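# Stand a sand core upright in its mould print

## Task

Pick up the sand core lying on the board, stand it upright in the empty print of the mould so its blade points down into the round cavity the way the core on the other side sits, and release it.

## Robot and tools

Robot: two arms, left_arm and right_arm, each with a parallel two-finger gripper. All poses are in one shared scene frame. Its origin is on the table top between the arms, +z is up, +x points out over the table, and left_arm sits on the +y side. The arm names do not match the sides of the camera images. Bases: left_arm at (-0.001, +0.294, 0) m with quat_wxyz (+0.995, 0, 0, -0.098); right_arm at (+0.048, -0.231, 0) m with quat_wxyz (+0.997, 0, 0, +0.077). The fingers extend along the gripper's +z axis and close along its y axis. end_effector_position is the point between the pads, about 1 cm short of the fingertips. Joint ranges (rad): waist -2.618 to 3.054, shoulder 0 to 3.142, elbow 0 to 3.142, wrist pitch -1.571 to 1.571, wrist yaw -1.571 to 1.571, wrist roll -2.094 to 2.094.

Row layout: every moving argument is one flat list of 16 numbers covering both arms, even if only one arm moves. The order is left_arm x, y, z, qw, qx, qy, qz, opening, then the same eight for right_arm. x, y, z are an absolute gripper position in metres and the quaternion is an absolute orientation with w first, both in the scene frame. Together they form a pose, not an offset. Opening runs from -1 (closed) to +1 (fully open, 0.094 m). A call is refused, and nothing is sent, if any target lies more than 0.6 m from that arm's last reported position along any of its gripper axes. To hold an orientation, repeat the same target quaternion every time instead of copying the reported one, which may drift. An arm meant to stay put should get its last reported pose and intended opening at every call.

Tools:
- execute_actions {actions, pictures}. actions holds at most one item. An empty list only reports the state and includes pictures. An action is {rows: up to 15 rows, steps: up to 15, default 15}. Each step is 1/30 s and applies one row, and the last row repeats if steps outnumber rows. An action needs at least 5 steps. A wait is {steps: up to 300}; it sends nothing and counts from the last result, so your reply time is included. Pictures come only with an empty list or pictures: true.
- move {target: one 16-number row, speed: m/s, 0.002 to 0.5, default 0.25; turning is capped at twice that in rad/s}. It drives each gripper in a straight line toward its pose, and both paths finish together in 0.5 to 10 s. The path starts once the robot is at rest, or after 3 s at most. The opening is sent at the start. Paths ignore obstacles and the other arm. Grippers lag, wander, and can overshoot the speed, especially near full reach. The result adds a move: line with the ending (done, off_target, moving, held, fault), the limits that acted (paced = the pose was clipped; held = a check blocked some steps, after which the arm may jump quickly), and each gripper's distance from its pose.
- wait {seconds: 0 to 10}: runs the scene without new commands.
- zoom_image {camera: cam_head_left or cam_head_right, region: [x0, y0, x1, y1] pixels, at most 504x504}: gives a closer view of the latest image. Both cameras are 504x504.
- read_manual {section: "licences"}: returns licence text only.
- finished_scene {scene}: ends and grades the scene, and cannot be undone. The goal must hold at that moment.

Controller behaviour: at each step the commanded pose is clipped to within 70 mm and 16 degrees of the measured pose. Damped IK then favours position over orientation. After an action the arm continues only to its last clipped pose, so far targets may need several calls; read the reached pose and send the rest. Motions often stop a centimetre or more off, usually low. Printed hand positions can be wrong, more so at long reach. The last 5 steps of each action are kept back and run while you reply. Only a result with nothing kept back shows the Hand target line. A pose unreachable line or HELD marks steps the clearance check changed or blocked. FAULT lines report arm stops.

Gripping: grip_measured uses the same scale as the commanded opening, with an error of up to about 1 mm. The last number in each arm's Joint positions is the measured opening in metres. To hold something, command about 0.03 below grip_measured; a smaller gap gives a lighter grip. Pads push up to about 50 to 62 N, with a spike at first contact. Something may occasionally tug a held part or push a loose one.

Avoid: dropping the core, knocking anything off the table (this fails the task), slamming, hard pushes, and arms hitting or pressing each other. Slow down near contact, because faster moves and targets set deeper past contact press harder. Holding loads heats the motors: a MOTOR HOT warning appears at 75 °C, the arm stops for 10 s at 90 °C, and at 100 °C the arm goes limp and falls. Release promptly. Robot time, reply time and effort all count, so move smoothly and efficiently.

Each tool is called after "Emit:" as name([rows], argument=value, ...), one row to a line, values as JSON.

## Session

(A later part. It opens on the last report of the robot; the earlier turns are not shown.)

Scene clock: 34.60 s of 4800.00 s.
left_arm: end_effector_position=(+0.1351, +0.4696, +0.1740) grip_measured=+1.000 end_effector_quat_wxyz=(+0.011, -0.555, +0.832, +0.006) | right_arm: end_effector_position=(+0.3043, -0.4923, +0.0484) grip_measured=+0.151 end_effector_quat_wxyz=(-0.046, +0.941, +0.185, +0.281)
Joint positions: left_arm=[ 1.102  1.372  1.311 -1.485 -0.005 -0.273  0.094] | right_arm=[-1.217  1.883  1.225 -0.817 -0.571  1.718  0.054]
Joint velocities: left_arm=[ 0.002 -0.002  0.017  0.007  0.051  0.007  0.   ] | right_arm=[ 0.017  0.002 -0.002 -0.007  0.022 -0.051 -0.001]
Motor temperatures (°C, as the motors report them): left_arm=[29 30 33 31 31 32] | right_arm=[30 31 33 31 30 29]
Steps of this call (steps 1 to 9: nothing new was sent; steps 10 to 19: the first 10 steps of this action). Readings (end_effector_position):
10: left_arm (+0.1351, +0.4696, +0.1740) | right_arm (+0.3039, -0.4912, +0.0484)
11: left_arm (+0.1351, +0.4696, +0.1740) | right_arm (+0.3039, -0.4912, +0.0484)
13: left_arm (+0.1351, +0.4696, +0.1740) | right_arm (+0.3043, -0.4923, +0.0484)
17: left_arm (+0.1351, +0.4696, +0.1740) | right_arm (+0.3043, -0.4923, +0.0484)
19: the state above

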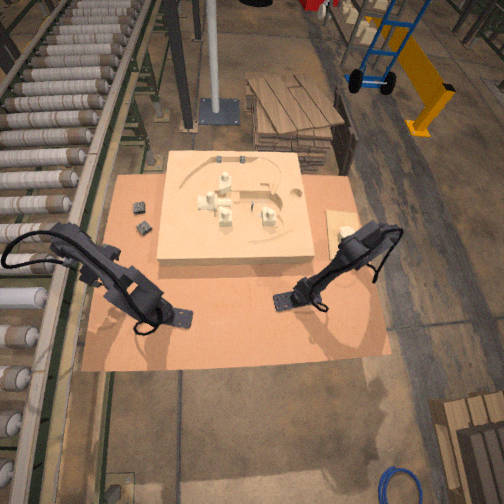

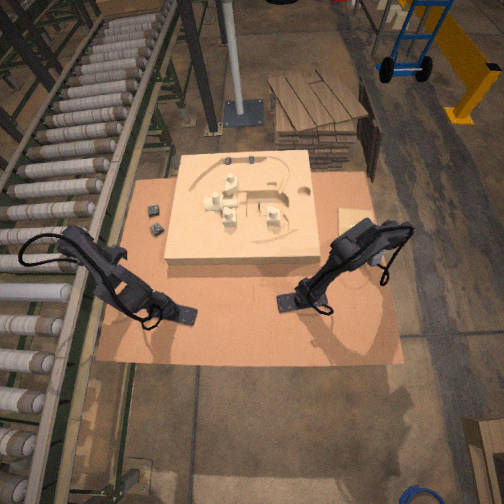

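Emit:
move(target=[0.1351, 0.4697, 0.1740, 0.011, -0.557, 0.831, 0.007, 1.0, 0.306, -0.488, 0.13, -0.046, 0.941, 0.185, 0.281, 0.12], speed=0.15)

Scene clock: 36.67 s of 4800.00 s.
left_arm: end_effector_position=(+0.1351, +0.4696, +0.1740) grip_measured=+1.000 end_effector_quat_wxyz=(+0.011, -0.555, +0.832, +0.006) | right_arm: end_effector_position=(+0.2972, -0.4847, +0.1069) grip_measured=+0.151 end_effector_quat_wxyz=(-0.066, +0.947, +0.177, +0.261)
Joint positions: left_arm=[ 1.102  1.372  1.311 -1.485 -0.005 -0.273  0.094] | right_arm=[-1.213  1.817  1.396 -1.102 -0.543  1.726  0.054]
Joint velocities: left_arm=[-0.027 -0.007  0.017 -0.037 -0.051 -0.007  0.   ] | right_arm=[-0.007 -0.002  0.002  0.051  0.007  0.007 -0.001]
Motor temperatures (°C, as the motors report them): left_arm=[29 30 32 31 31 32] | right_arm=[30 31 33 31 30 29]
Hand target (left_arm): +0.135, +0.470, +0.174; +0.011, -0.557, +0.831, +0.007
Hand target (right_arm): +0.305, -0.487, +0.130; -0.046, +0.941, +0.185, +0.281
Off your previous action's commanded pose (left_arm): 0.000 m, 0 deg at its last step (step 5 of this call).
Off your previous action's commanded pose (right_arm): 0.002 m, 0 deg at its last step (step 5 of this call).
Off the commanded pose (left_arm): 0.000 m, 0 deg.
Off the commanded pose (right_arm): 0.025 m, 3 deg.
Kept back: nothing.
move: off_target (right_arm)

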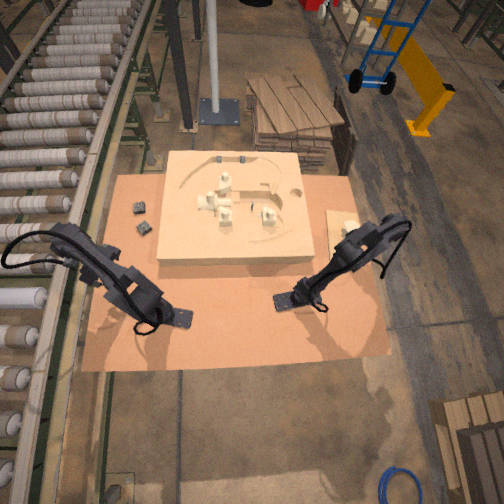

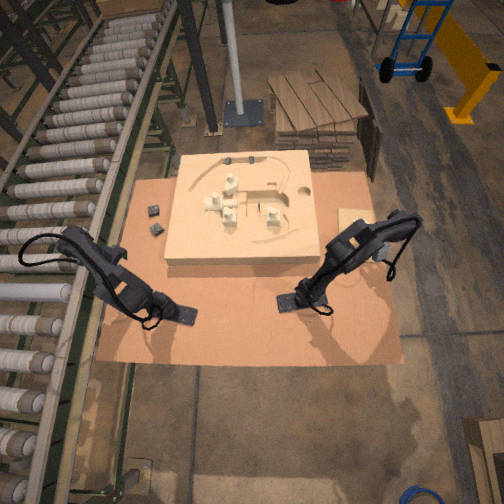

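Emit:
move(target=[0.1351, 0.4697, 0.1740, 0.011, -0.557, 0.831, 0.007, 1.0, 0.40, -0.34, 0.245, 0.2859, 0.6229, 0.7040, 0.1860, 0.12], speed=0.35)

Scene clock: 40.13 s of 4800.00 s.
left_arm: end_effector_position=(+0.1351, +0.4696, +0.1740) grip_measured=+1.000 end_effector_quat_wxyz=(+0.011, -0.555, +0.832, +0.006) | right_arm: end_effector_position=(+0.3891, -0.3368, +0.2121) grip_measured=+0.152 end_effector_quat_wxyz=(+0.242, +0.645, +0.705, +0.168)
Joint positions: left_arm=[ 1.102  1.372  1.311 -1.485 -0.005 -0.273  0.094] | right_arm=[-0.521  1.384  1.304 -0.906 -0.13   1.153  0.054]
Joint velocities: left_arm=[-0.007 -0.002 -0.007 -0.051  0.007 -0.007  0.   ] | right_arm=[-0.012  0.002  0.007 -0.051 -0.022  0.022  0.001]
Motor temperatures (°C, as the motors report them): left_arm=[29 31 32 31 31 32] | right_arm=[30 31 33 31 30 29]
Hand target (left_arm): +0.135, +0.470, +0.174; +0.011, -0.557, +0.831, +0.007
Hand target (right_arm): +0.399, -0.337, +0.249; +0.292, +0.624, +0.698, +0.193
Off the commanded pose (left_arm): 0.000 m, 0 deg.
Off the commanded pose (right_arm): 0.035 m, 6 deg.
Kept back: nothing.
move: off_target (right_arm)

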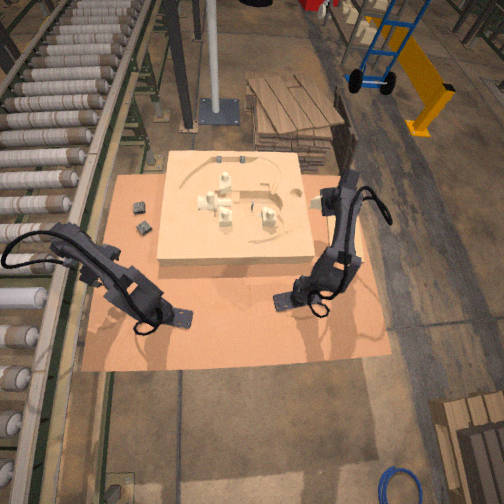

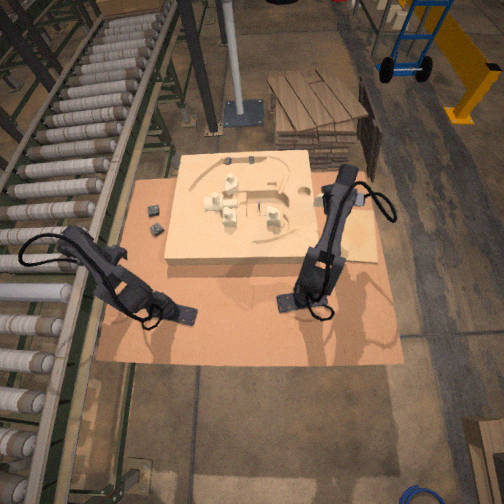

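Emit:
move(target=[0.1351, 0.4697, 0.1740, 0.011, -0.557, 0.831, 0.007, 1.0, 0.556, -0.125, 0.24, 0.5307, 0.0, 0.8476, 0.0, 0.12], speed=0.35)

Scene clock: 43.23 s of 4800.00 s.
left_arm: end_effector_position=(+0.1351, +0.4696, +0.1740) grip_measured=+1.000 end_effector_quat_wxyz=(+0.011, -0.555, +0.832, +0.006) | right_arm: end_effector_position=(+0.5332, -0.1277, +0.1959) grip_measured=+0.152 end_effector_quat_wxyz=(+0.473, -0.003, +0.881, -0.007)
Joint positions: left_arm=[ 1.102  1.372  1.311 -1.485 -0.005 -0.273  0.094] | right_arm=[ 0.147  1.674  1.248 -0.183  0.258  0.157  0.054]
Joint velocities: left_arm=[-0.012 -0.007  0.017  0.022  0.007 -0.007  0.   ] | right_arm=[-0.007  0.027  0.007 -0.081 -0.066 -0.081  0.001]
Motor temperatures (°C, as the motors report them): left_arm=[29 31 32 31 31 32] | right_arm=[30 31 34 32 30 29]
Hand target (left_arm): +0.135, +0.470, +0.174; +0.011, -0.557, +0.831, +0.007
Hand target (right_arm): +0.550, -0.123, +0.242; +0.533, +0.005, +0.846, +0.008
Off the commanded pose (left_arm): 0.000 m, 0 deg.
Off the commanded pose (right_arm): 0.050 m, 8 deg.
Kept back: nothing.
move: off_target (right_arm)

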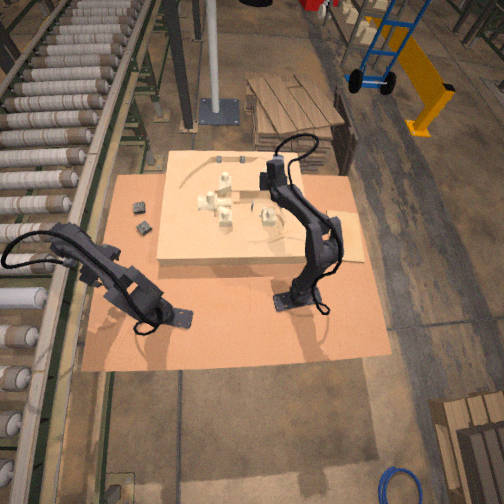

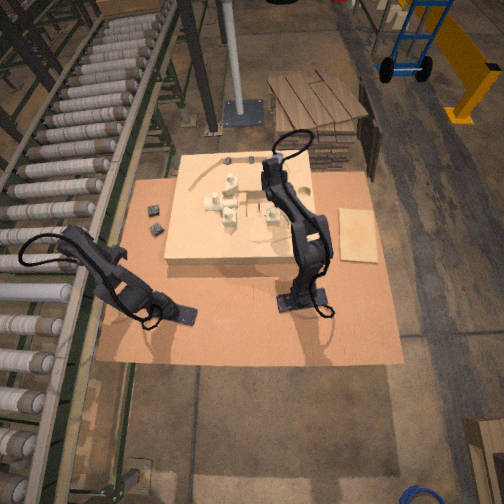

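Emit:
zoom_image(camera="cam_head_left", region=[235, 140, 325, 235])

Emit:
zoom_image(camera="cam_head_right", region=[235, 140, 325, 235])

Region (235, 140, 325, 235) of cam_head_left's 504x504 image, scaled by 5.305, with more detail than that image has; it fills the left 477 columns of this view, and the rest is white.

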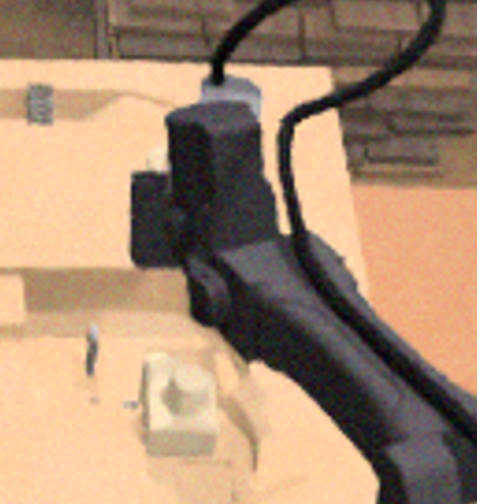

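Region (235, 140, 325, 235) of cam_head_right's 504x504 image, scaled by 5.305, with more detail than that image has; it fills the left 477 columns of this view, and the rest is white.

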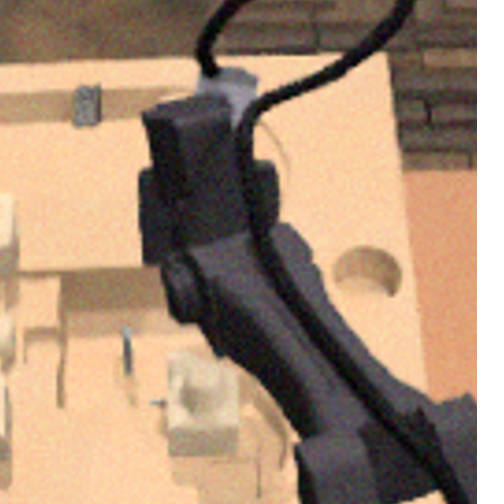

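Emit:
zoom_image(camera="cam_head_right", region=[252, 148, 298, 198])

Emit:
zoom_image(camera="cam_head_left", region=[250, 148, 296, 198])

Region (252, 148, 298, 198) of cam_head_right's 504x504 image, scaled by 10.080, with more detail than that image has; it fills the left 464 columns of this view, and the rest is white.

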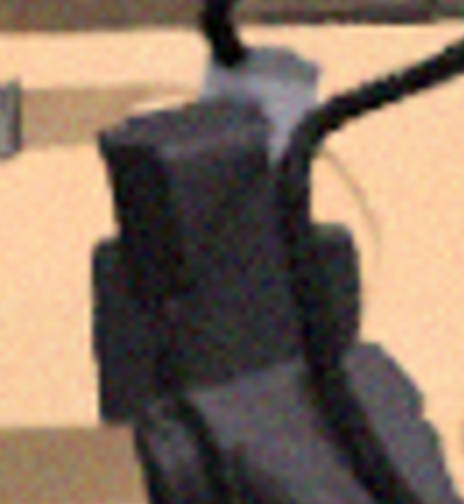

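Region (250, 148, 296, 198) of cam_head_left's 504x504 image, scaled by 10.080, with more detail than that image has; it fills the left 464 columns of this view, and the rest is white.

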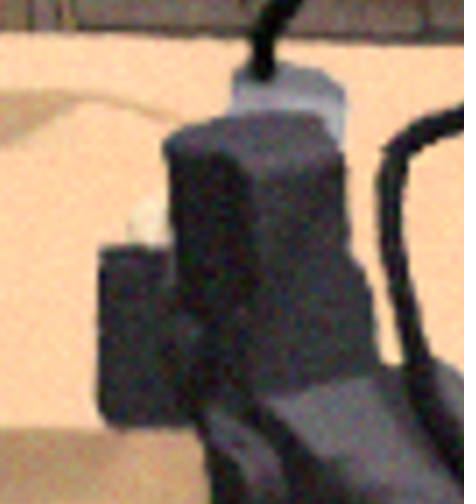

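Emit:
move(target=[0.1351, 0.4697, 0.1740, 0.011, -0.557, 0.831, 0.007, 1.0, 0.51, -0.10, 0.275, 0.4347, -0.5196, 0.6943, 0.2429, 0.12], speed=0.4)

Scene clock: 54.13 s of 4800.00 s.
left_arm: end_effector_position=(+0.1351, +0.4696, +0.1740) grip_measured=+1.000 end_effector_quat_wxyz=(+0.011, -0.555, +0.832, +0.006) | right_arm: end_effector_position=(+0.5058, -0.1043, +0.2421) grip_measured=+0.152 end_effector_quat_wxyz=(+0.388, -0.513, +0.727, +0.240)
Joint positions: left_arm=[ 1.102  1.372  1.311 -1.485 -0.005 -0.273  0.094] | right_arm=[-0.172  1.964  1.907 -1.036 -0.853 -1.027  0.054]
Joint velocities: left_arm=[-0.007  0.012  0.002 -0.051  0.037 -0.095  0.   ] | right_arm=[-0.002 -0.022  0.002 -0.022  0.007 -0.066 -0.001]
Motor temperatures (°C, as the motors report them): left_arm=[29 31 32 31 31 32] | right_arm=[30 32 36 34 30 29]
Hand target (left_arm): +0.135, +0.470, +0.174; +0.011, -0.557, +0.831, +0.007
Hand target (right_arm): +0.508, -0.101, +0.271; +0.424, -0.523, +0.698, +0.241
Off the commanded pose (left_arm): 0.000 m, 0 deg.
Off the commanded pose (right_arm): 0.033 m, 7 deg.
Kept back: nothing.
After step 90, 5.43 s passed at rest.
move: off_target (right_arm)

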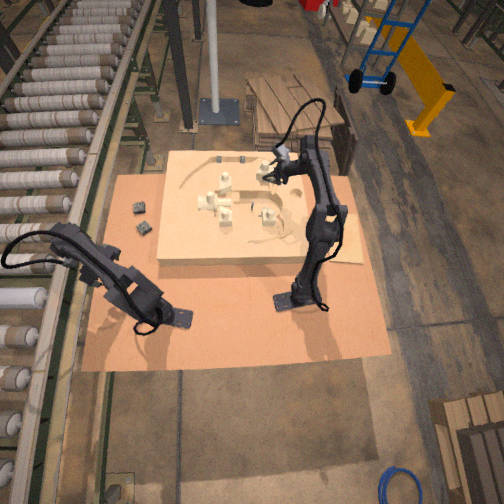

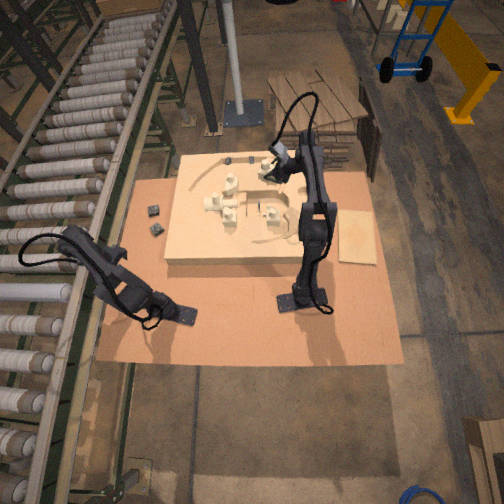

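Emit:
zoom_image(camera="cam_head_left", region=[245, 140, 305, 200])

Emit:
zoom_image(camera="cam_head_right", region=[245, 140, 305, 200])

Region (245, 140, 305, 200) of cam_head_left's 504x504 image, scaled by 8.400, with more detail than that image has.

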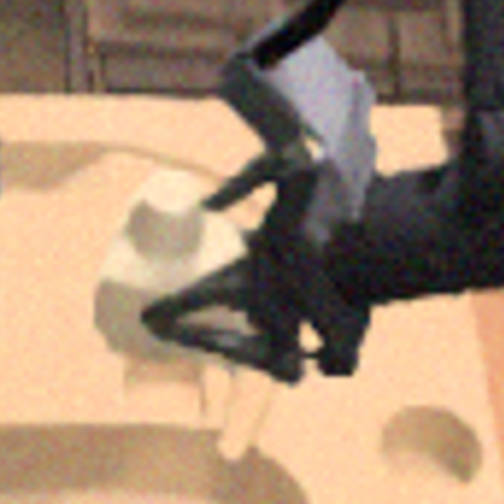

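Region (245, 140, 305, 200) of cam_head_right's 504x504 image, scaled by 8.400, with more detail than that image has.

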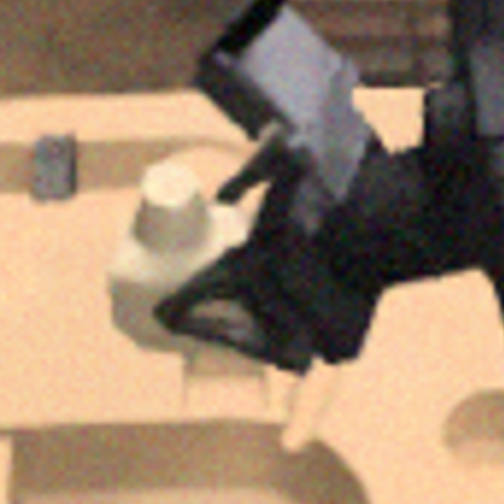

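I'll check the current state first.

Emit:
execute_actions(actions=[])

Scene clock: 55.33 s of 4800.00 s.
left_arm: end_effector_position=(+0.1351, +0.4696, +0.1740) grip_measured=+1.000 end_effector_quat_wxyz=(+0.011, -0.555, +0.832, +0.006) | right_arm: end_effector_position=(+0.5051, -0.1043, +0.2418) grip_measured=+0.152 end_effector_quat_wxyz=(+0.387, -0.514, +0.727, +0.241)
Joint positions: left_arm=[ 1.102  1.372  1.311 -1.485 -0.005 -0.273  0.094] | right_arm=[-0.172  1.964  1.907 -1.039 -0.853 -1.031  0.054]
Joint velocities: left_arm=[-0.002 -0.002 -0.027  0.022  0.037 -0.007  0.   ] | right_arm=[-0.002 -0.012 -0.012  0.007 -0.095 -0.022  0.001]
Motor temperatures (°C, as the motors report them): left_arm=[29 31 32 31 31 32] | right_arm=[30 32 36 34 30 29]
Hand target (left_arm): +0.135, +0.470, +0.174; +0.011, -0.557, +0.831, +0.007
Hand target (right_arm): +0.508, -0.101, +0.271; +0.424, -0.523, +0.699, +0.241
Off the commanded pose (left_arm): 0.000 m, 0 deg.
Off the commanded pose (right_arm): 0.034 m, 7 deg.
Kept back: nothing.
Steps of this call (steps 1 to 36: nothing new was sent). Readings (end_effector_position):
1: left_arm (+0.1351, +0.4696, +0.1740) | right_arm (+0.5057, -0.1043, +0.2421)
2: left_arm (+0.1351, +0.4696, +0.1740) | right_arm (+0.5056, -0.1043, +0.2420)
4: left_arm (+0.1351, +0.4696, +0.1740) | right_arm (+0.5054, -0.1043, +0.2420)
8: left_arm (+0.1351, +0.4696, +0.1740) | right_arm (+0.5052, -0.1043, +0.2419)
36: the state above

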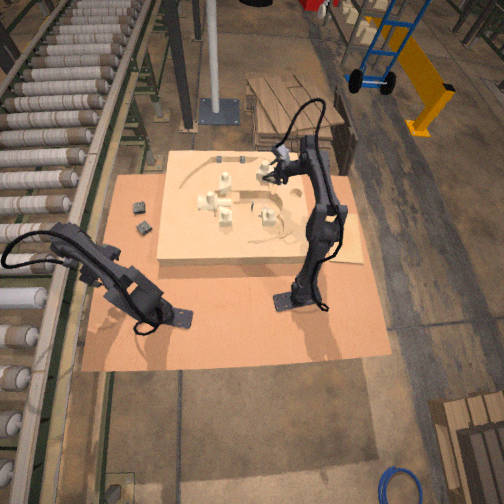

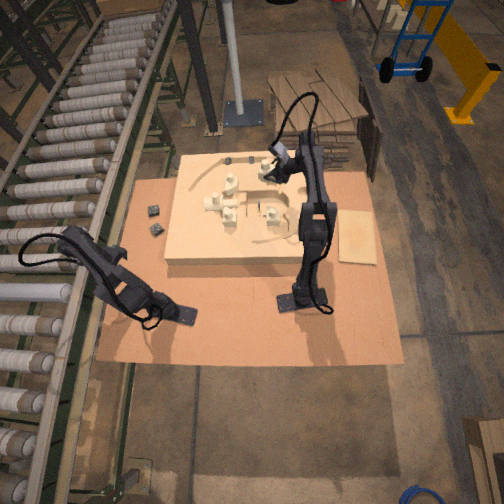

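Emit:
zoom_image(camera="cam_head_left", region=[240, 140, 310, 210])

Emit:
zoom_image(camera="cam_head_right", region=[240, 140, 310, 210])

Region (240, 140, 310, 210) of cam_head_left's 504x504 image, scaled by 7.200, with more detail than that image has.

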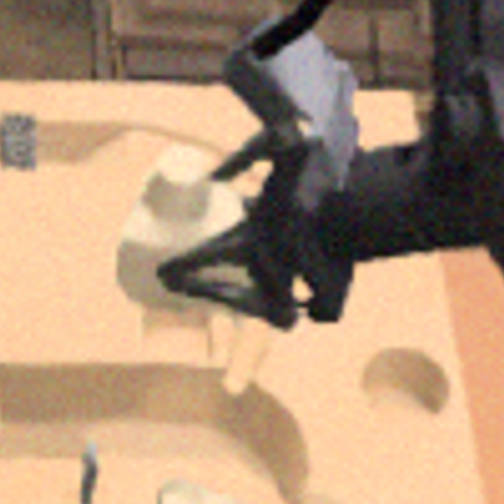

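Region (240, 140, 310, 210) of cam_head_right's 504x504 image, scaled by 7.200, with more detail than that image has.

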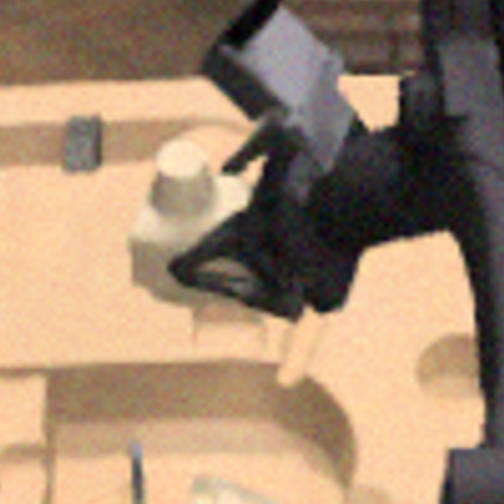

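Emit:
zoom_image(camera="cam_head_left", region=[250, 156, 290, 196])

Emit:
zoom_image(camera="cam_head_right", region=[250, 156, 290, 196])

Region (250, 156, 290, 196) of cam_head_left's 504x504 image, scaled by 12.600, with more detail than that image has.

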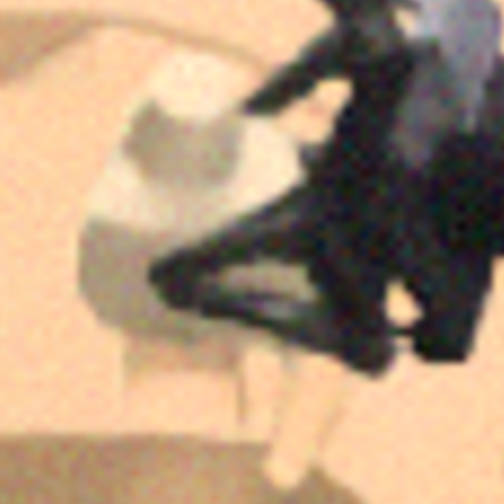

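Region (250, 156, 290, 196) of cam_head_right's 504x504 image, scaled by 12.600, with more detail than that image has.

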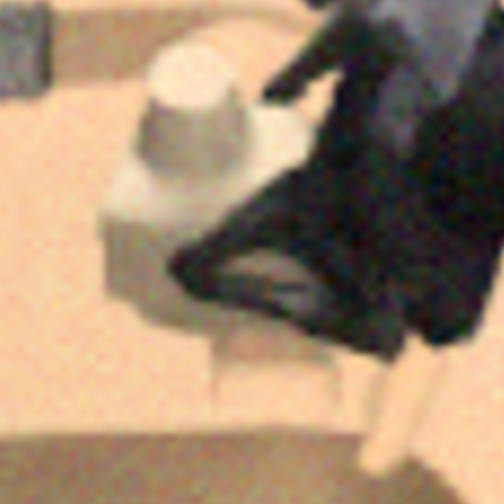

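Emit:
move(target=[0.1351, 0.4697, 0.1740, 0.011, -0.557, 0.831, 0.007, 1.0, 0.57, -0.120, 0.23, 0.5307, 0, 0.8476, 0, 0.12], speed=0.3)

Scene clock: 64.03 s of 4800.00 s.
left_arm: end_effector_position=(+0.1351, +0.4696, +0.1740) grip_measured=+1.000 end_effector_quat_wxyz=(+0.011, -0.555, +0.832, +0.006) | right_arm: end_effector_position=(+0.5524, -0.1240, +0.1928) grip_measured=+0.152 end_effector_quat_wxyz=(+0.480, -0.007, +0.877, -0.003)
Joint positions: left_arm=[ 1.102  1.372  1.311 -1.485 -0.005 -0.273  0.094] | right_arm=[ 0.137  1.74   1.298 -0.147  0.242  0.145  0.054]
Joint velocities: left_arm=[-0.002 -0.012  0.002 -0.066  0.007 -0.007  0.   ] | right_arm=[-0.017 -0.002  0.002 -0.007 -0.007 -0.051  0.001]
Motor temperatures (°C, as the motors report them): left_arm=[29 31 32 31 31 32] | right_arm=[30 34 36 34 31 29]
Hand target (left_arm): +0.135, +0.470, +0.174; +0.011, -0.557, +0.831, +0.007
Hand target (right_arm): +0.565, -0.120, +0.235; +0.536, +0.008, +0.844, +0.009
Off the commanded pose (left_arm): 0.000 m, 0 deg.
Off the commanded pose (right_arm): 0.041 m, 7 deg.
Kept back: nothing.
After step 90, 3.00 s passed at rest.
move: off_target (right_arm)

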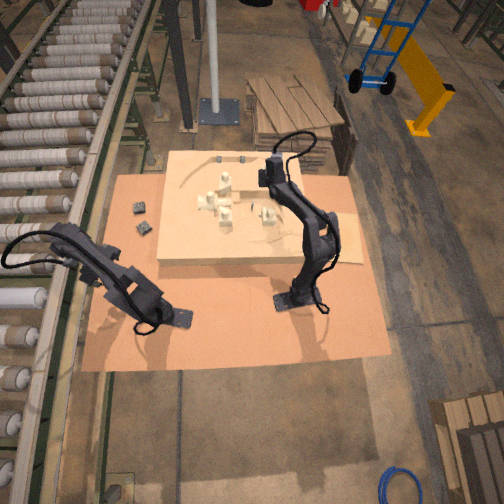

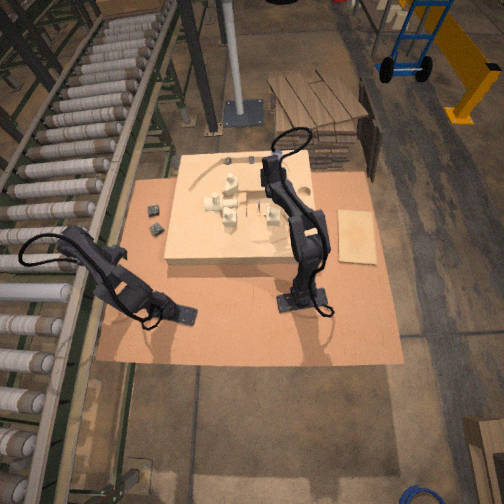

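Emit:
move(target=[0.1351, 0.4697, 0.1740, 0.011, -0.557, 0.831, 0.007, 1.0, 0.568, -0.118, 0.202, 0.5307, 0, 0.8476, 0, 0.12], speed=0.08)

Emit:
zoom_image(camera="cam_head_left", region=[235, 145, 305, 215])

Emit:
zoom_image(camera="cam_head_right", region=[240, 145, 310, 215])

Scene clock: 65.83 s of 4800.00 s.
left_arm: end_effector_position=(+0.1351, +0.4696, +0.1740) grip_measured=+1.000 end_effector_quat_wxyz=(+0.011, -0.555, +0.832, +0.006) | right_arm: end_effector_position=(+0.5571, -0.1216, +0.1754) grip_measured=+0.152 end_effector_quat_wxyz=(+0.486, -0.006, +0.874, -0.004)
Joint positions: left_arm=[ 1.102  1.372  1.311 -1.485 -0.005 -0.273  0.094] | right_arm=[ 0.142  1.772  1.251 -0.055  0.252  0.146  0.054]
Joint velocities: left_arm=[-0.017 -0.017  0.002 -0.022  0.007 -0.007  0.   ] | right_arm=[-0.002  0.002  0.007 -0.11   0.007  0.037  0.   ]
Motor temperatures (°C, as the motors report them): left_arm=[29 31 32 31 31 32] | right_arm=[30 34 36 34 31 29]
Hand target (left_arm): +0.135, +0.470, +0.174; +0.011, -0.557, +0.831, +0.007
Hand target (right_arm): +0.566, -0.119, +0.203; +0.529, +0.001, +0.848, +0.001
Off the commanded pose (left_arm): 0.000 m, 0 deg.
Off the commanded pose (right_arm): 0.029 m, 6 deg.
Kept back: nothing.
move: off_target (right_arm)

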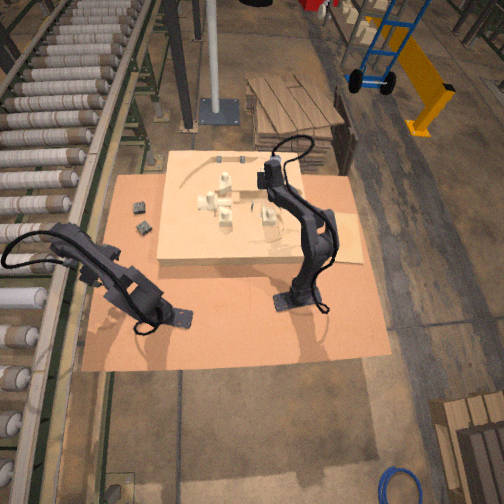

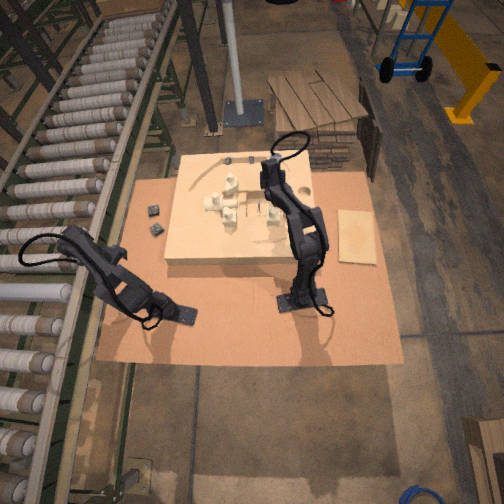

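Region (235, 145, 305, 215) of cam_head_left's 504x504 image, scaled by 7.200, with more detail than that image has.

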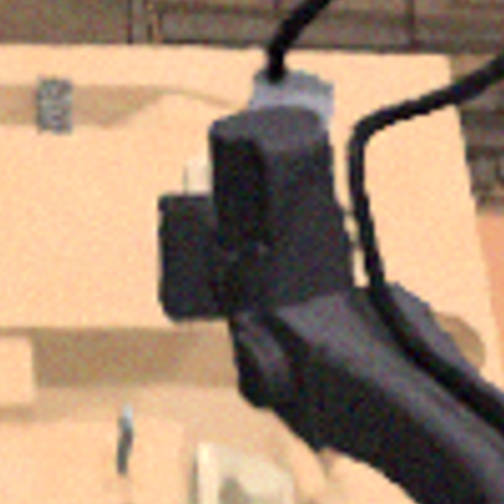

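Region (240, 145, 310, 215) of cam_head_right's 504x504 image, scaled by 7.200, with more detail than that image has.

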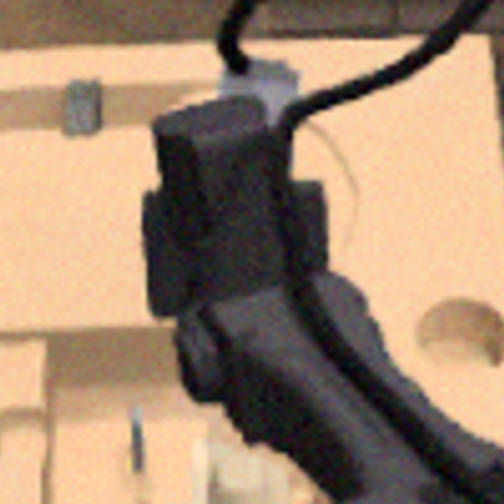

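Emit:
execute_actions([
  {"rows": [[0.1351,0.4697,0.1740,0.011,-0.557,0.831,0.007,1.0,0.5677,-0.118,0.201,0.5307,0,0.8476,0,0.12],[0.1351,0.4697,0.1740,0.011,-0.557,0.831,0.007,1.0,0.5674,-0.118,0.200,0.5307,0,0.8476,0,0.12],[0.1351,0.4697,0.1740,0.011,-0.557,0.831,0.007,1.0,0.5671,-0.118,0.199,0.5307,0,0.8476,0,0.12],[0.1351,0.4697,0.1740,0.011,-0.557,0.831,0.007,1.0,0.5668,-0.118,0.198,0.5307,0,0.8476,0,0.12],[0.1351,0.4697,0.1740,0.011,-0.557,0.831,0.007,1.0,0.5665,-0.118,0.197,0.5307,0,0.8476,0,0.12],[0.1351,0.4697,0.1740,0.011,-0.557,0.831,0.007,1.0,0.5662,-0.118,0.196,0.5307,0,0.8476,0,0.12],[0.1351,0.4697,0.1740,0.011,-0.557,0.831,0.007,1.0,0.5659,-0.118,0.195,0.5307,0,0.8476,0,0.12],[0.1351,0.4697,0.1740,0.011,-0.557,0.831,0.007,1.0,0.5656,-0.118,0.194,0.5307,0,0.8476,0,0.12],[0.1351,0.4697,0.1740,0.011,-0.557,0.831,0.007,1.0,0.5653,-0.118,0.193,0.5307,0,0.8476,0,0.12],[0.1351,0.4697,0.1740,0.011,-0.557,0.831,0.007,1.0,0.5650,-0.118,0.192,0.5307,0,0.8476,0,0.12],[0.1351,0.4697,0.1740,0.011,-0.557,0.831,0.007,1.0,0.5647,-0.118,0.191,0.5307,0,0.8476,0,0.12],[0.1351,0.4697,0.1740,0.011,-0.557,0.831,0.007,1.0,0.5644,-0.118,0.190,0.5307,0,0.8476,0,0.12],[0.1351,0.4697,0.1740,0.011,-0.557,0.831,0.007,1.0,0.5641,-0.118,0.189,0.5307,0,0.8476,0,0.12],[0.1351,0.4697,0.1740,0.011,-0.557,0.831,0.007,1.0,0.5638,-0.118,0.188,0.5307,0,0.8476,0,0.12],[0.1351,0.4697,0.1740,0.011,-0.557,0.831,0.007,1.0,0.5635,-0.118,0.187,0.5307,0,0.8476,0,0.12]], "steps": 15},
])

Emit:
execute_actions([
  {"steps": 20},
], pictures=true)

Emit:
zoom_image(camera="cam_head_left", region=[235, 145, 305, 215])

Scene clock: 67.53 s of 4800.00 s.
left_arm: end_effector_position=(+0.1351, +0.4696, +0.1740) grip_measured=+1.000 end_effector_quat_wxyz=(+0.011, -0.555, +0.832, +0.006) | right_arm: end_effector_position=(+0.5542, -0.1227, +0.1666) grip_measured=+0.152 end_effector_quat_wxyz=(+0.484, -0.006, +0.875, -0.005)
Joint positions: left_arm=[ 1.102  1.372  1.311 -1.485 -0.005 -0.273  0.094] | right_arm=[ 0.142  1.772  1.22  -0.03   0.253  0.146  0.054]
Joint velocities: left_arm=[ 0.022  0.002 -0.002 -0.037 -0.066  0.022  0.   ] | right_arm=[-0.002 -0.002 -0.159  0.051 -0.037  0.051 -0.   ]
Motor temperatures (°C, as the motors report them): left_arm=[29 31 32 31 31 32] | right_arm=[30 34 36 35 31 29]
Steps of this call (steps 1 to 41: nothing new was sent; steps 42 to 51: the first 10 steps of this action). Readings (end_effector_position):
42: left_arm (+0.1351, +0.4696, +0.1740) | right_arm (+0.5572, -0.1216, +0.1755)
43: left_arm (+0.1351, +0.4696, +0.1740) | right_arm (+0.5572, -0.1215, +0.1755)
45: left_arm (+0.1351, +0.4696, +0.1740) | right_arm (+0.5573, -0.1216, +0.1752)
49: left_arm (+0.1351, +0.4696, +0.1740) | right_arm (+0.5556, -0.1222, +0.1702)
51: the state above

Scene clock: 68.20 s of 4800.00 s.
left_arm: end_effector_position=(+0.1351, +0.4696, +0.1740) grip_measured=+1.000 end_effector_quat_wxyz=(+0.011, -0.555, +0.832, +0.006) | right_arm: end_effector_position=(+0.5516, -0.1219, +0.1597) grip_measured=+0.152 end_effector_quat_wxyz=(+0.484, -0.007, +0.875, -0.005)
Joint positions: left_arm=[ 1.102  1.372  1.311 -1.485 -0.005 -0.273  0.094] | right_arm=[0.146 1.772 1.19  0.001 0.255 0.146 0.054]
Joint velocities: left_arm=[-0.002  0.007  0.002  0.022  0.007 -0.022  0.   ] | right_arm=[ 0.002 -0.002  0.002 -0.022  0.051 -0.007 -0.   ]
Motor temperatures (°C, as the motors report them): left_arm=[29 31 32 31 31 32] | right_arm=[30 34 36 35 31 29]
Hand target (left_arm): +0.135, +0.470, +0.174; +0.011, -0.557, +0.831, +0.007
Hand target (right_arm): +0.561, -0.118, +0.188; +0.528, +0.001, +0.849, +0.002
Off the commanded pose (left_arm): 0.000 m, 0 deg.
Off the commanded pose (right_arm): 0.030 m, 6 deg.
Kept back: nothing.
Steps of this call (steps 1 to 5: the last 5 steps of your previous action; steps 6 to 20: nothing new was sent). Readings (end_effector_position):
1: left_arm (+0.1351, +0.4696, +0.1740) | right_arm (+0.5535, -0.1229, +0.1649)
2: left_arm (+0.1351, +0.4696, +0.1740) | right_arm (+0.5529, -0.1231, +0.1634)
4: left_arm (+0.1351, +0.4696, +0.1740) | right_arm (+0.5519, -0.1234, +0.1610)
8: left_arm (+0.1351, +0.4696, +0.1740) | right_arm (+0.5506, -0.1232, +0.1578)
20: the state above

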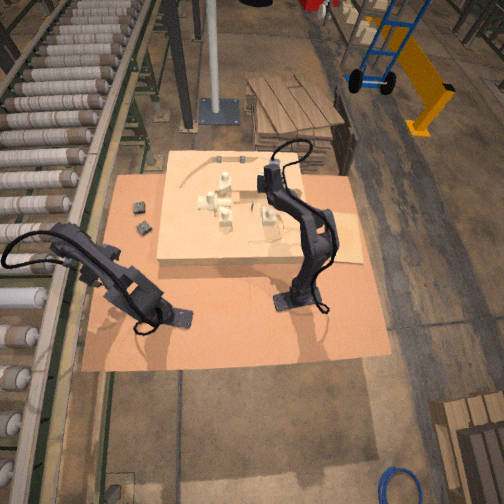

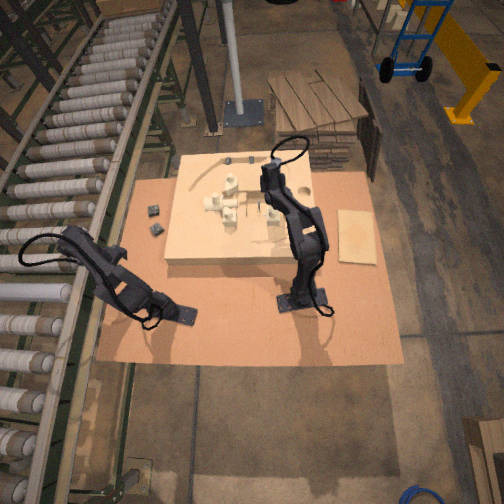

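Region (235, 145, 305, 215) of cam_head_left's 504x504 image, scaled by 7.200, with more detail than that image has.

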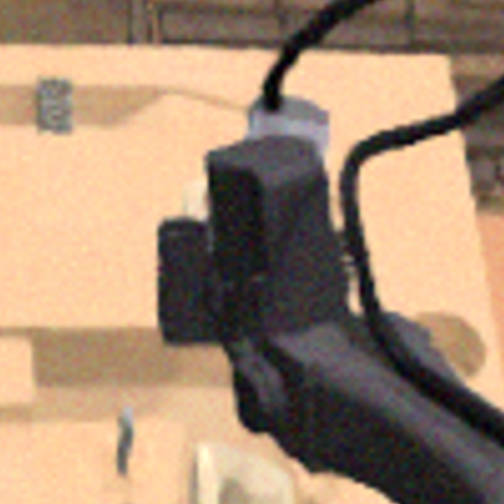

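Emit:
move(target=[0.1351, 0.4697, 0.1740, 0.011, -0.557, 0.831, 0.007, 1.0, 0.565, -0.118, 0.175, 0.5307, 0, 0.8476, 0, 0.12], speed=0.02)

Emit:
zoom_image(camera="cam_head_left", region=[235, 145, 305, 215])

Scene clock: 71.57 s of 4800.00 s.
left_arm: end_effector_position=(+0.1351, +0.4696, +0.1740) grip_measured=+1.000 end_effector_quat_wxyz=(+0.011, -0.555, +0.832, +0.006) | right_arm: end_effector_position=(+0.5533, -0.1212, +0.1514) grip_measured=+0.152 end_effector_quat_wxyz=(+0.488, -0.006, +0.873, -0.003)
Joint positions: left_arm=[ 1.102  1.372  1.311 -1.485 -0.005 -0.273  0.094] | right_arm=[0.146 1.787 1.167 0.049 0.254 0.146 0.054]
Joint velocities: left_arm=[-0.002  0.007 -0.007  0.051 -0.007  0.007  0.   ] | right_arm=[ 0.002 -0.007 -0.017  0.125  0.007  0.022  0.   ]
Motor temperatures (°C, as the motors report them): left_arm=[29 31 32 31 31 32] | right_arm=[30 34 35 35 30 29]
Hand target (left_arm): +0.135, +0.470, +0.174; +0.011, -0.557, +0.831, +0.007
Hand target (right_arm): +0.563, -0.118, +0.176; +0.529, +0.001, +0.849, +0.001
Off the commanded pose (left_arm): 0.000 m, 0 deg.
Off the commanded pose (right_arm): 0.027 m, 6 deg.
Kept back: nothing.
move: off_target (right_arm)

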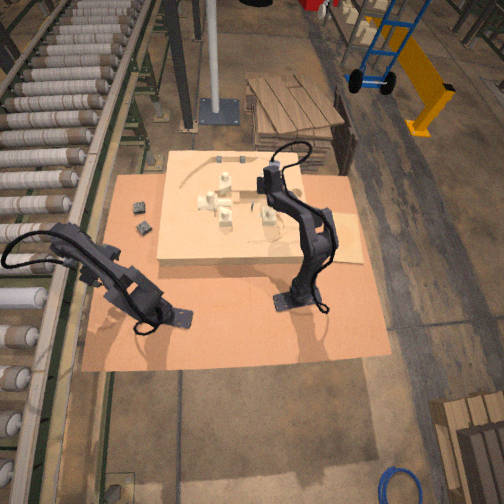

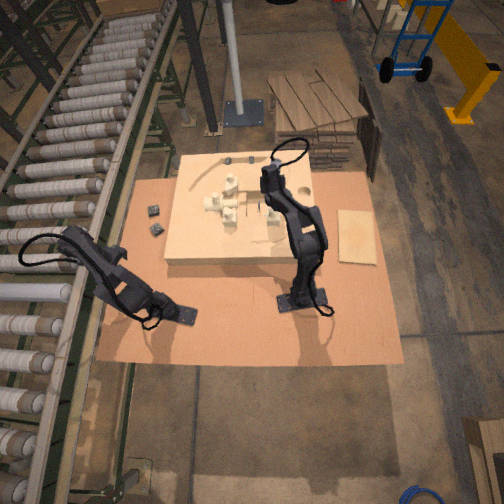

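Region (235, 145, 305, 215) of cam_head_left's 504x504 image, scaled by 7.200, with more detail than that image has.

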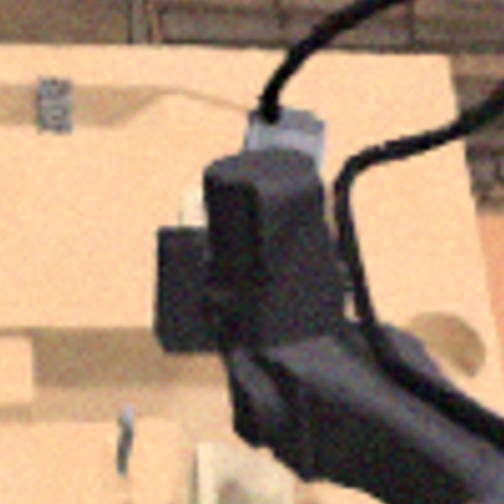

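Emit:
execute_actions([
  {"rows": [[0.1351,0.4697,0.1740,0.011,-0.557,0.831,0.007,1.0,0.565,-0.1185,0.1743,0.530,0,0.848,0,0.12],[0.1351,0.4697,0.1740,0.011,-0.557,0.831,0.007,1.0,0.565,-0.1185,0.1736,0.5295,0,0.8483,0,0.12],[0.1351,0.4697,0.1740,0.011,-0.557,0.831,0.007,1.0,0.565,-0.1185,0.1729,0.529,0,0.8486,0,0.12],[0.1351,0.4697,0.1740,0.011,-0.557,0.831,0.007,1.0,0.565,-0.1185,0.1722,0.5285,0,0.8489,0,0.12],[0.1351,0.4697,0.1740,0.011,-0.557,0.831,0.007,1.0,0.565,-0.1185,0.1715,0.528,0,0.8492,0,0.12],[0.1351,0.4697,0.1740,0.011,-0.557,0.831,0.007,1.0,0.565,-0.1185,0.1708,0.5275,0,0.8496,0,0.12],[0.1351,0.4697,0.1740,0.011,-0.557,0.831,0.007,1.0,0.565,-0.1185,0.1701,0.527,0,0.8499,0,0.12],[0.1351,0.4697,0.1740,0.011,-0.557,0.831,0.007,1.0,0.565,-0.1185,0.1694,0.5265,0,0.8502,0,0.12],[0.1351,0.4697,0.1740,0.011,-0.557,0.831,0.007,1.0,0.565,-0.1185,0.1687,0.526,0,0.8505,0,0.12],[0.1351,0.4697,0.1740,0.011,-0.557,0.831,0.007,1.0,0.565,-0.1185,0.1680,0.5255,0,0.8508,0,0.12],[0.1351,0.4697,0.1740,0.011,-0.557,0.831,0.007,1.0,0.565,-0.1185,0.1673,0.525,0,0.8511,0,0.12],[0.1351,0.4697,0.1740,0.011,-0.557,0.831,0.007,1.0,0.565,-0.1185,0.1666,0.5245,0,0.8514,0,0.12],[0.1351,0.4697,0.1740,0.011,-0.557,0.831,0.007,1.0,0.565,-0.1185,0.1659,0.524,0,0.8517,0,0.12],[0.1351,0.4697,0.1740,0.011,-0.557,0.831,0.007,1.0,0.565,-0.1185,0.1652,0.5235,0,0.852,0,0.12],[0.1351,0.4697,0.1740,0.011,-0.557,0.831,0.007,1.0,0.565,-0.1185,0.1645,0.523,0,0.8523,0,0.12]], "steps": 15},
])

Emit:
execute_actions([
  {"steps": 20},
], pictures=true)

Emit:
zoom_image(camera="cam_head_left", region=[235, 145, 305, 215])

Scene clock: 72.53 s of 4800.00 s.
left_arm: end_effector_position=(+0.1351, +0.4696, +0.1740) grip_measured=+1.000 end_effector_quat_wxyz=(+0.011, -0.555, +0.832, +0.006) | right_arm: end_effector_position=(+0.5546, -0.1209, +0.1490) grip_measured=+0.152 end_effector_quat_wxyz=(+0.488, -0.006, +0.873, -0.004)
Joint positions: left_arm=[ 1.102  1.372  1.311 -1.485 -0.005 -0.273  0.094] | right_arm=[0.146 1.796 1.167 0.058 0.254 0.146 0.054]
Joint velocities: left_arm=[-0.002 -0.007 -0.017  0.081  0.037 -0.066  0.   ] | right_arm=[ 0.007  0.066 -0.002 -0.066  0.051 -0.022  0.001]
Motor temperatures (°C, as the motors report them): left_arm=[29 31 32 31 31 32] | right_arm=[30 34 35 36 30 29]
Steps of this call (steps 1 to 19: nothing new was sent; steps 20 to 29: the first 10 steps of this action). Readings (end_effector_position):
20: left_arm (+0.1351, +0.4696, +0.1740) | right_arm (+0.5535, -0.1212, +0.1518)
21: left_arm (+0.1351, +0.4696, +0.1740) | right_arm (+0.5535, -0.1212, +0.1518)
23: left_arm (+0.1351, +0.4696, +0.1740) | right_arm (+0.5535, -0.1212, +0.1518)
27: left_arm (+0.1351, +0.4696, +0.1740) | right_arm (+0.5541, -0.1211, +0.1511)
29: the state above

Scene clock: 73.20 s of 4800.00 s.
left_arm: end_effector_position=(+0.1351, +0.4696, +0.1740) grip_measured=+1.000 end_effector_quat_wxyz=(+0.011, -0.555, +0.832, +0.006) | right_arm: end_effector_position=(+0.5551, -0.1208, +0.1418) grip_measured=+0.152 end_effector_quat_wxyz=(+0.482, -0.007, +0.876, -0.005)
Joint positions: left_arm=[ 1.102  1.372  1.311 -1.485 -0.005 -0.273  0.094] | right_arm=[0.146 1.811 1.167 0.058 0.254 0.146 0.054]
Joint velocities: left_arm=[-0.022  0.002 -0.002  0.007 -0.037  0.007  0.   ] | right_arm=[ 0.012 -0.002 -0.012 -0.007  0.051  0.007 -0.001]
Motor temperatures (°C, as the motors report them): left_arm=[29 31 32 31 31 32] | right_arm=[30 34 35 36 30 29]
Hand target (left_arm): +0.135, +0.470, +0.174; +0.011, -0.557, +0.831, +0.007
Hand target (right_arm): +0.563, -0.119, +0.165; +0.522, +0.001, +0.853, +0.001
Off the commanded pose (left_arm): 0.000 m, 0 deg.
Off the commanded pose (right_arm): 0.025 m, 5 deg.
Kept back: nothing.
Steps of this call (steps 1 to 5: the last 5 steps of your previous action; steps 6 to 20: nothing new was sent). Readings (end_effector_position):
1: left_arm (+0.1351, +0.4696, +0.1740) | right_arm (+0.5547, -0.1209, +0.1475)
2: left_arm (+0.1351, +0.4696, +0.1740) | right_arm (+0.5548, -0.1209, +0.1460)
4: left_arm (+0.1351, +0.4696, +0.1740) | right_arm (+0.5549, -0.1208, +0.1435)
8: left_arm (+0.1351, +0.4696, +0.1740) | right_arm (+0.5550, -0.1208, +0.1416)
20: the state above

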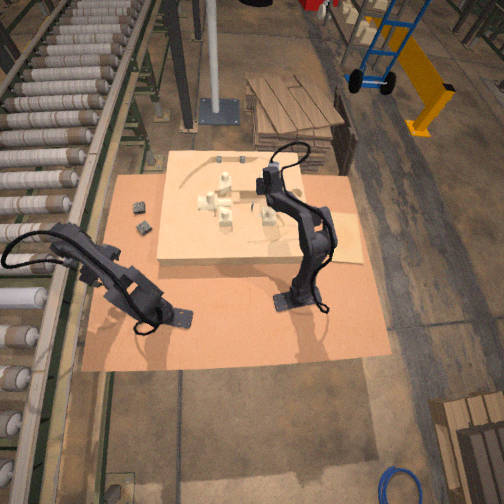

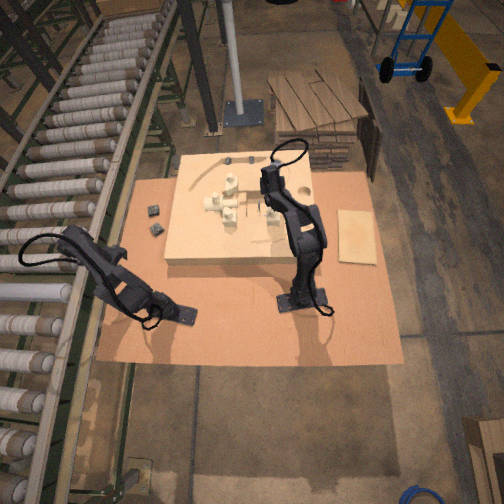

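Region (235, 145, 305, 215) of cam_head_left's 504x504 image, scaled by 7.200, with more detail than that image has.

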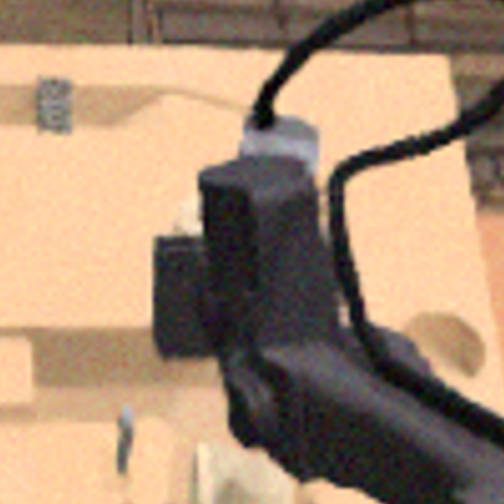

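Emit:
zoom_image(camera="cam_head_left", region=[250, 162, 278, 190])

Region (250, 162, 278, 190) of cam_head_left's 504x504 image, scaled by 18.000, with more detail than that image has.

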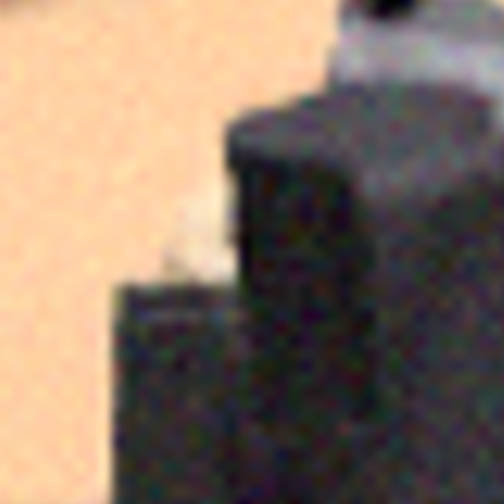

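Emit:
execute_actions([
  {"rows": [[0.1351,0.4697,0.1740,0.011,-0.557,0.831,0.007,1.0,0.5645,-0.119,0.1645,0.523,0,0.8523,0,0.12],[0.1351,0.4697,0.1740,0.011,-0.557,0.831,0.007,1.0,0.5645,-0.1195,0.1645,0.523,0,0.8523,0,0.12],[0.1351,0.4697,0.1740,0.011,-0.557,0.831,0.007,1.0,0.564,-0.120,0.1645,0.523,0,0.8523,0,0.12],[0.1351,0.4697,0.1740,0.011,-0.557,0.831,0.007,1.0,0.564,-0.1205,0.1645,0.523,0,0.8523,0,0.12],[0.1351,0.4697,0.1740,0.011,-0.557,0.831,0.007,1.0,0.5635,-0.121,0.1645,0.523,0,0.8523,0,0.12],[0.1351,0.4697,0.1740,0.011,-0.557,0.831,0.007,1.0,0.5635,-0.1215,0.1645,0.523,0,0.8523,0,0.12],[0.1351,0.4697,0.1740,0.011,-0.557,0.831,0.007,1.0,0.563,-0.122,0.1645,0.523,0,0.8523,0,0.12],[0.1351,0.4697,0.1740,0.011,-0.557,0.831,0.007,1.0,0.563,-0.1225,0.1645,0.523,0,0.8523,0,0.12]], "steps": 15},
])

Emit:
execute_actions([
  {"steps": 12},
])

Scene clock: 74.13 s of 4800.00 s.
left_arm: end_effector_position=(+0.1351, +0.4696, +0.1740) grip_measured=+1.000 end_effector_quat_wxyz=(+0.011, -0.555, +0.832, +0.006) | right_arm: end_effector_position=(+0.5517, -0.1215, +0.1349) grip_measured=+0.152 end_effector_quat_wxyz=(+0.478, -0.008, +0.878, -0.006)
Joint positions: left_arm=[ 1.102  1.372  1.311 -1.485 -0.005 -0.273  0.094] | right_arm=[0.146 1.811 1.146 0.069 0.253 0.146 0.054]
Joint velocities: left_arm=[ 0.002 -0.002 -0.007  0.022  0.037  0.022  0.   ] | right_arm=[ 0.007 -0.017 -0.027 -0.051  0.022 -0.022  0.001]
Motor temperatures (°C, as the motors report them): left_arm=[29 31 32 31 31 32] | right_arm=[30 34 35 36 30 29]
Steps of this call (steps 1 to 18: nothing new was sent; steps 19 to 28: the first 10 steps of this action). Readings (end_effector_position):
19: left_arm (+0.1351, +0.4696, +0.1740) | right_arm (+0.5551, -0.1208, +0.1418)
20: left_arm (+0.1351, +0.4696, +0.1740) | right_arm (+0.5551, -0.1208, +0.1418)
22: left_arm (+0.1351, +0.4696, +0.1740) | right_arm (+0.5546, -0.1209, +0.1407)
26: left_arm (+0.1351, +0.4696, +0.1740) | right_arm (+0.5520, -0.1216, +0.1355)
28: the state above

Scene clock: 74.53 s of 4800.00 s.
left_arm: end_effector_position=(+0.1351, +0.4696, +0.1740) grip_measured=+1.000 end_effector_quat_wxyz=(+0.011, -0.555, +0.832, +0.006) | right_arm: end_effector_position=(+0.5518, -0.1215, +0.1350) grip_measured=+0.152 end_effector_quat_wxyz=(+0.478, -0.008, +0.878, -0.006)
Joint positions: left_arm=[ 1.102  1.372  1.311 -1.485 -0.005 -0.273  0.094] | right_arm=[0.146 1.811 1.146 0.07  0.253 0.146 0.054]
Joint velocities: left_arm=[ 0.002  0.007 -0.002 -0.037 -0.007 -0.051  0.   ] | right_arm=[ 0.007  0.002 -0.002 -0.037 -0.022  0.022 -0.001]
Motor temperatures (°C, as the motors report them): left_arm=[29 31 32 31 31 32] | right_arm=[30 34 35 36 30 29]
Hand target (left_arm): +0.135, +0.470, +0.174; +0.011, -0.557, +0.831, +0.007
Hand target (right_arm): +0.561, -0.123, +0.165; +0.522, +0.001, +0.853, +0.001
Off the commanded pose (left_arm): 0.000 m, 0 deg.
Off the commanded pose (right_arm): 0.032 m, 6 deg.
Kept back: nothing.
Steps of this call (steps 1 to 5: the last 5 steps of your previous action; steps 6 to 12: nothing new was sent). Readings (end_effector_position):
1: left_arm (+0.1351, +0.4696, +0.1740) | right_arm (+0.5518, -0.1215, +0.1350)
2: left_arm (+0.1351, +0.4696, +0.1740) | right_arm (+0.5518, -0.1215, +0.1350)
4: left_arm (+0.1351, +0.4696, +0.1740) | right_arm (+0.5518, -0.1215, +0.1350)
8: left_arm (+0.1351, +0.4696, +0.1740) | right_arm (+0.5518, -0.1215, +0.1350)
12: the state above


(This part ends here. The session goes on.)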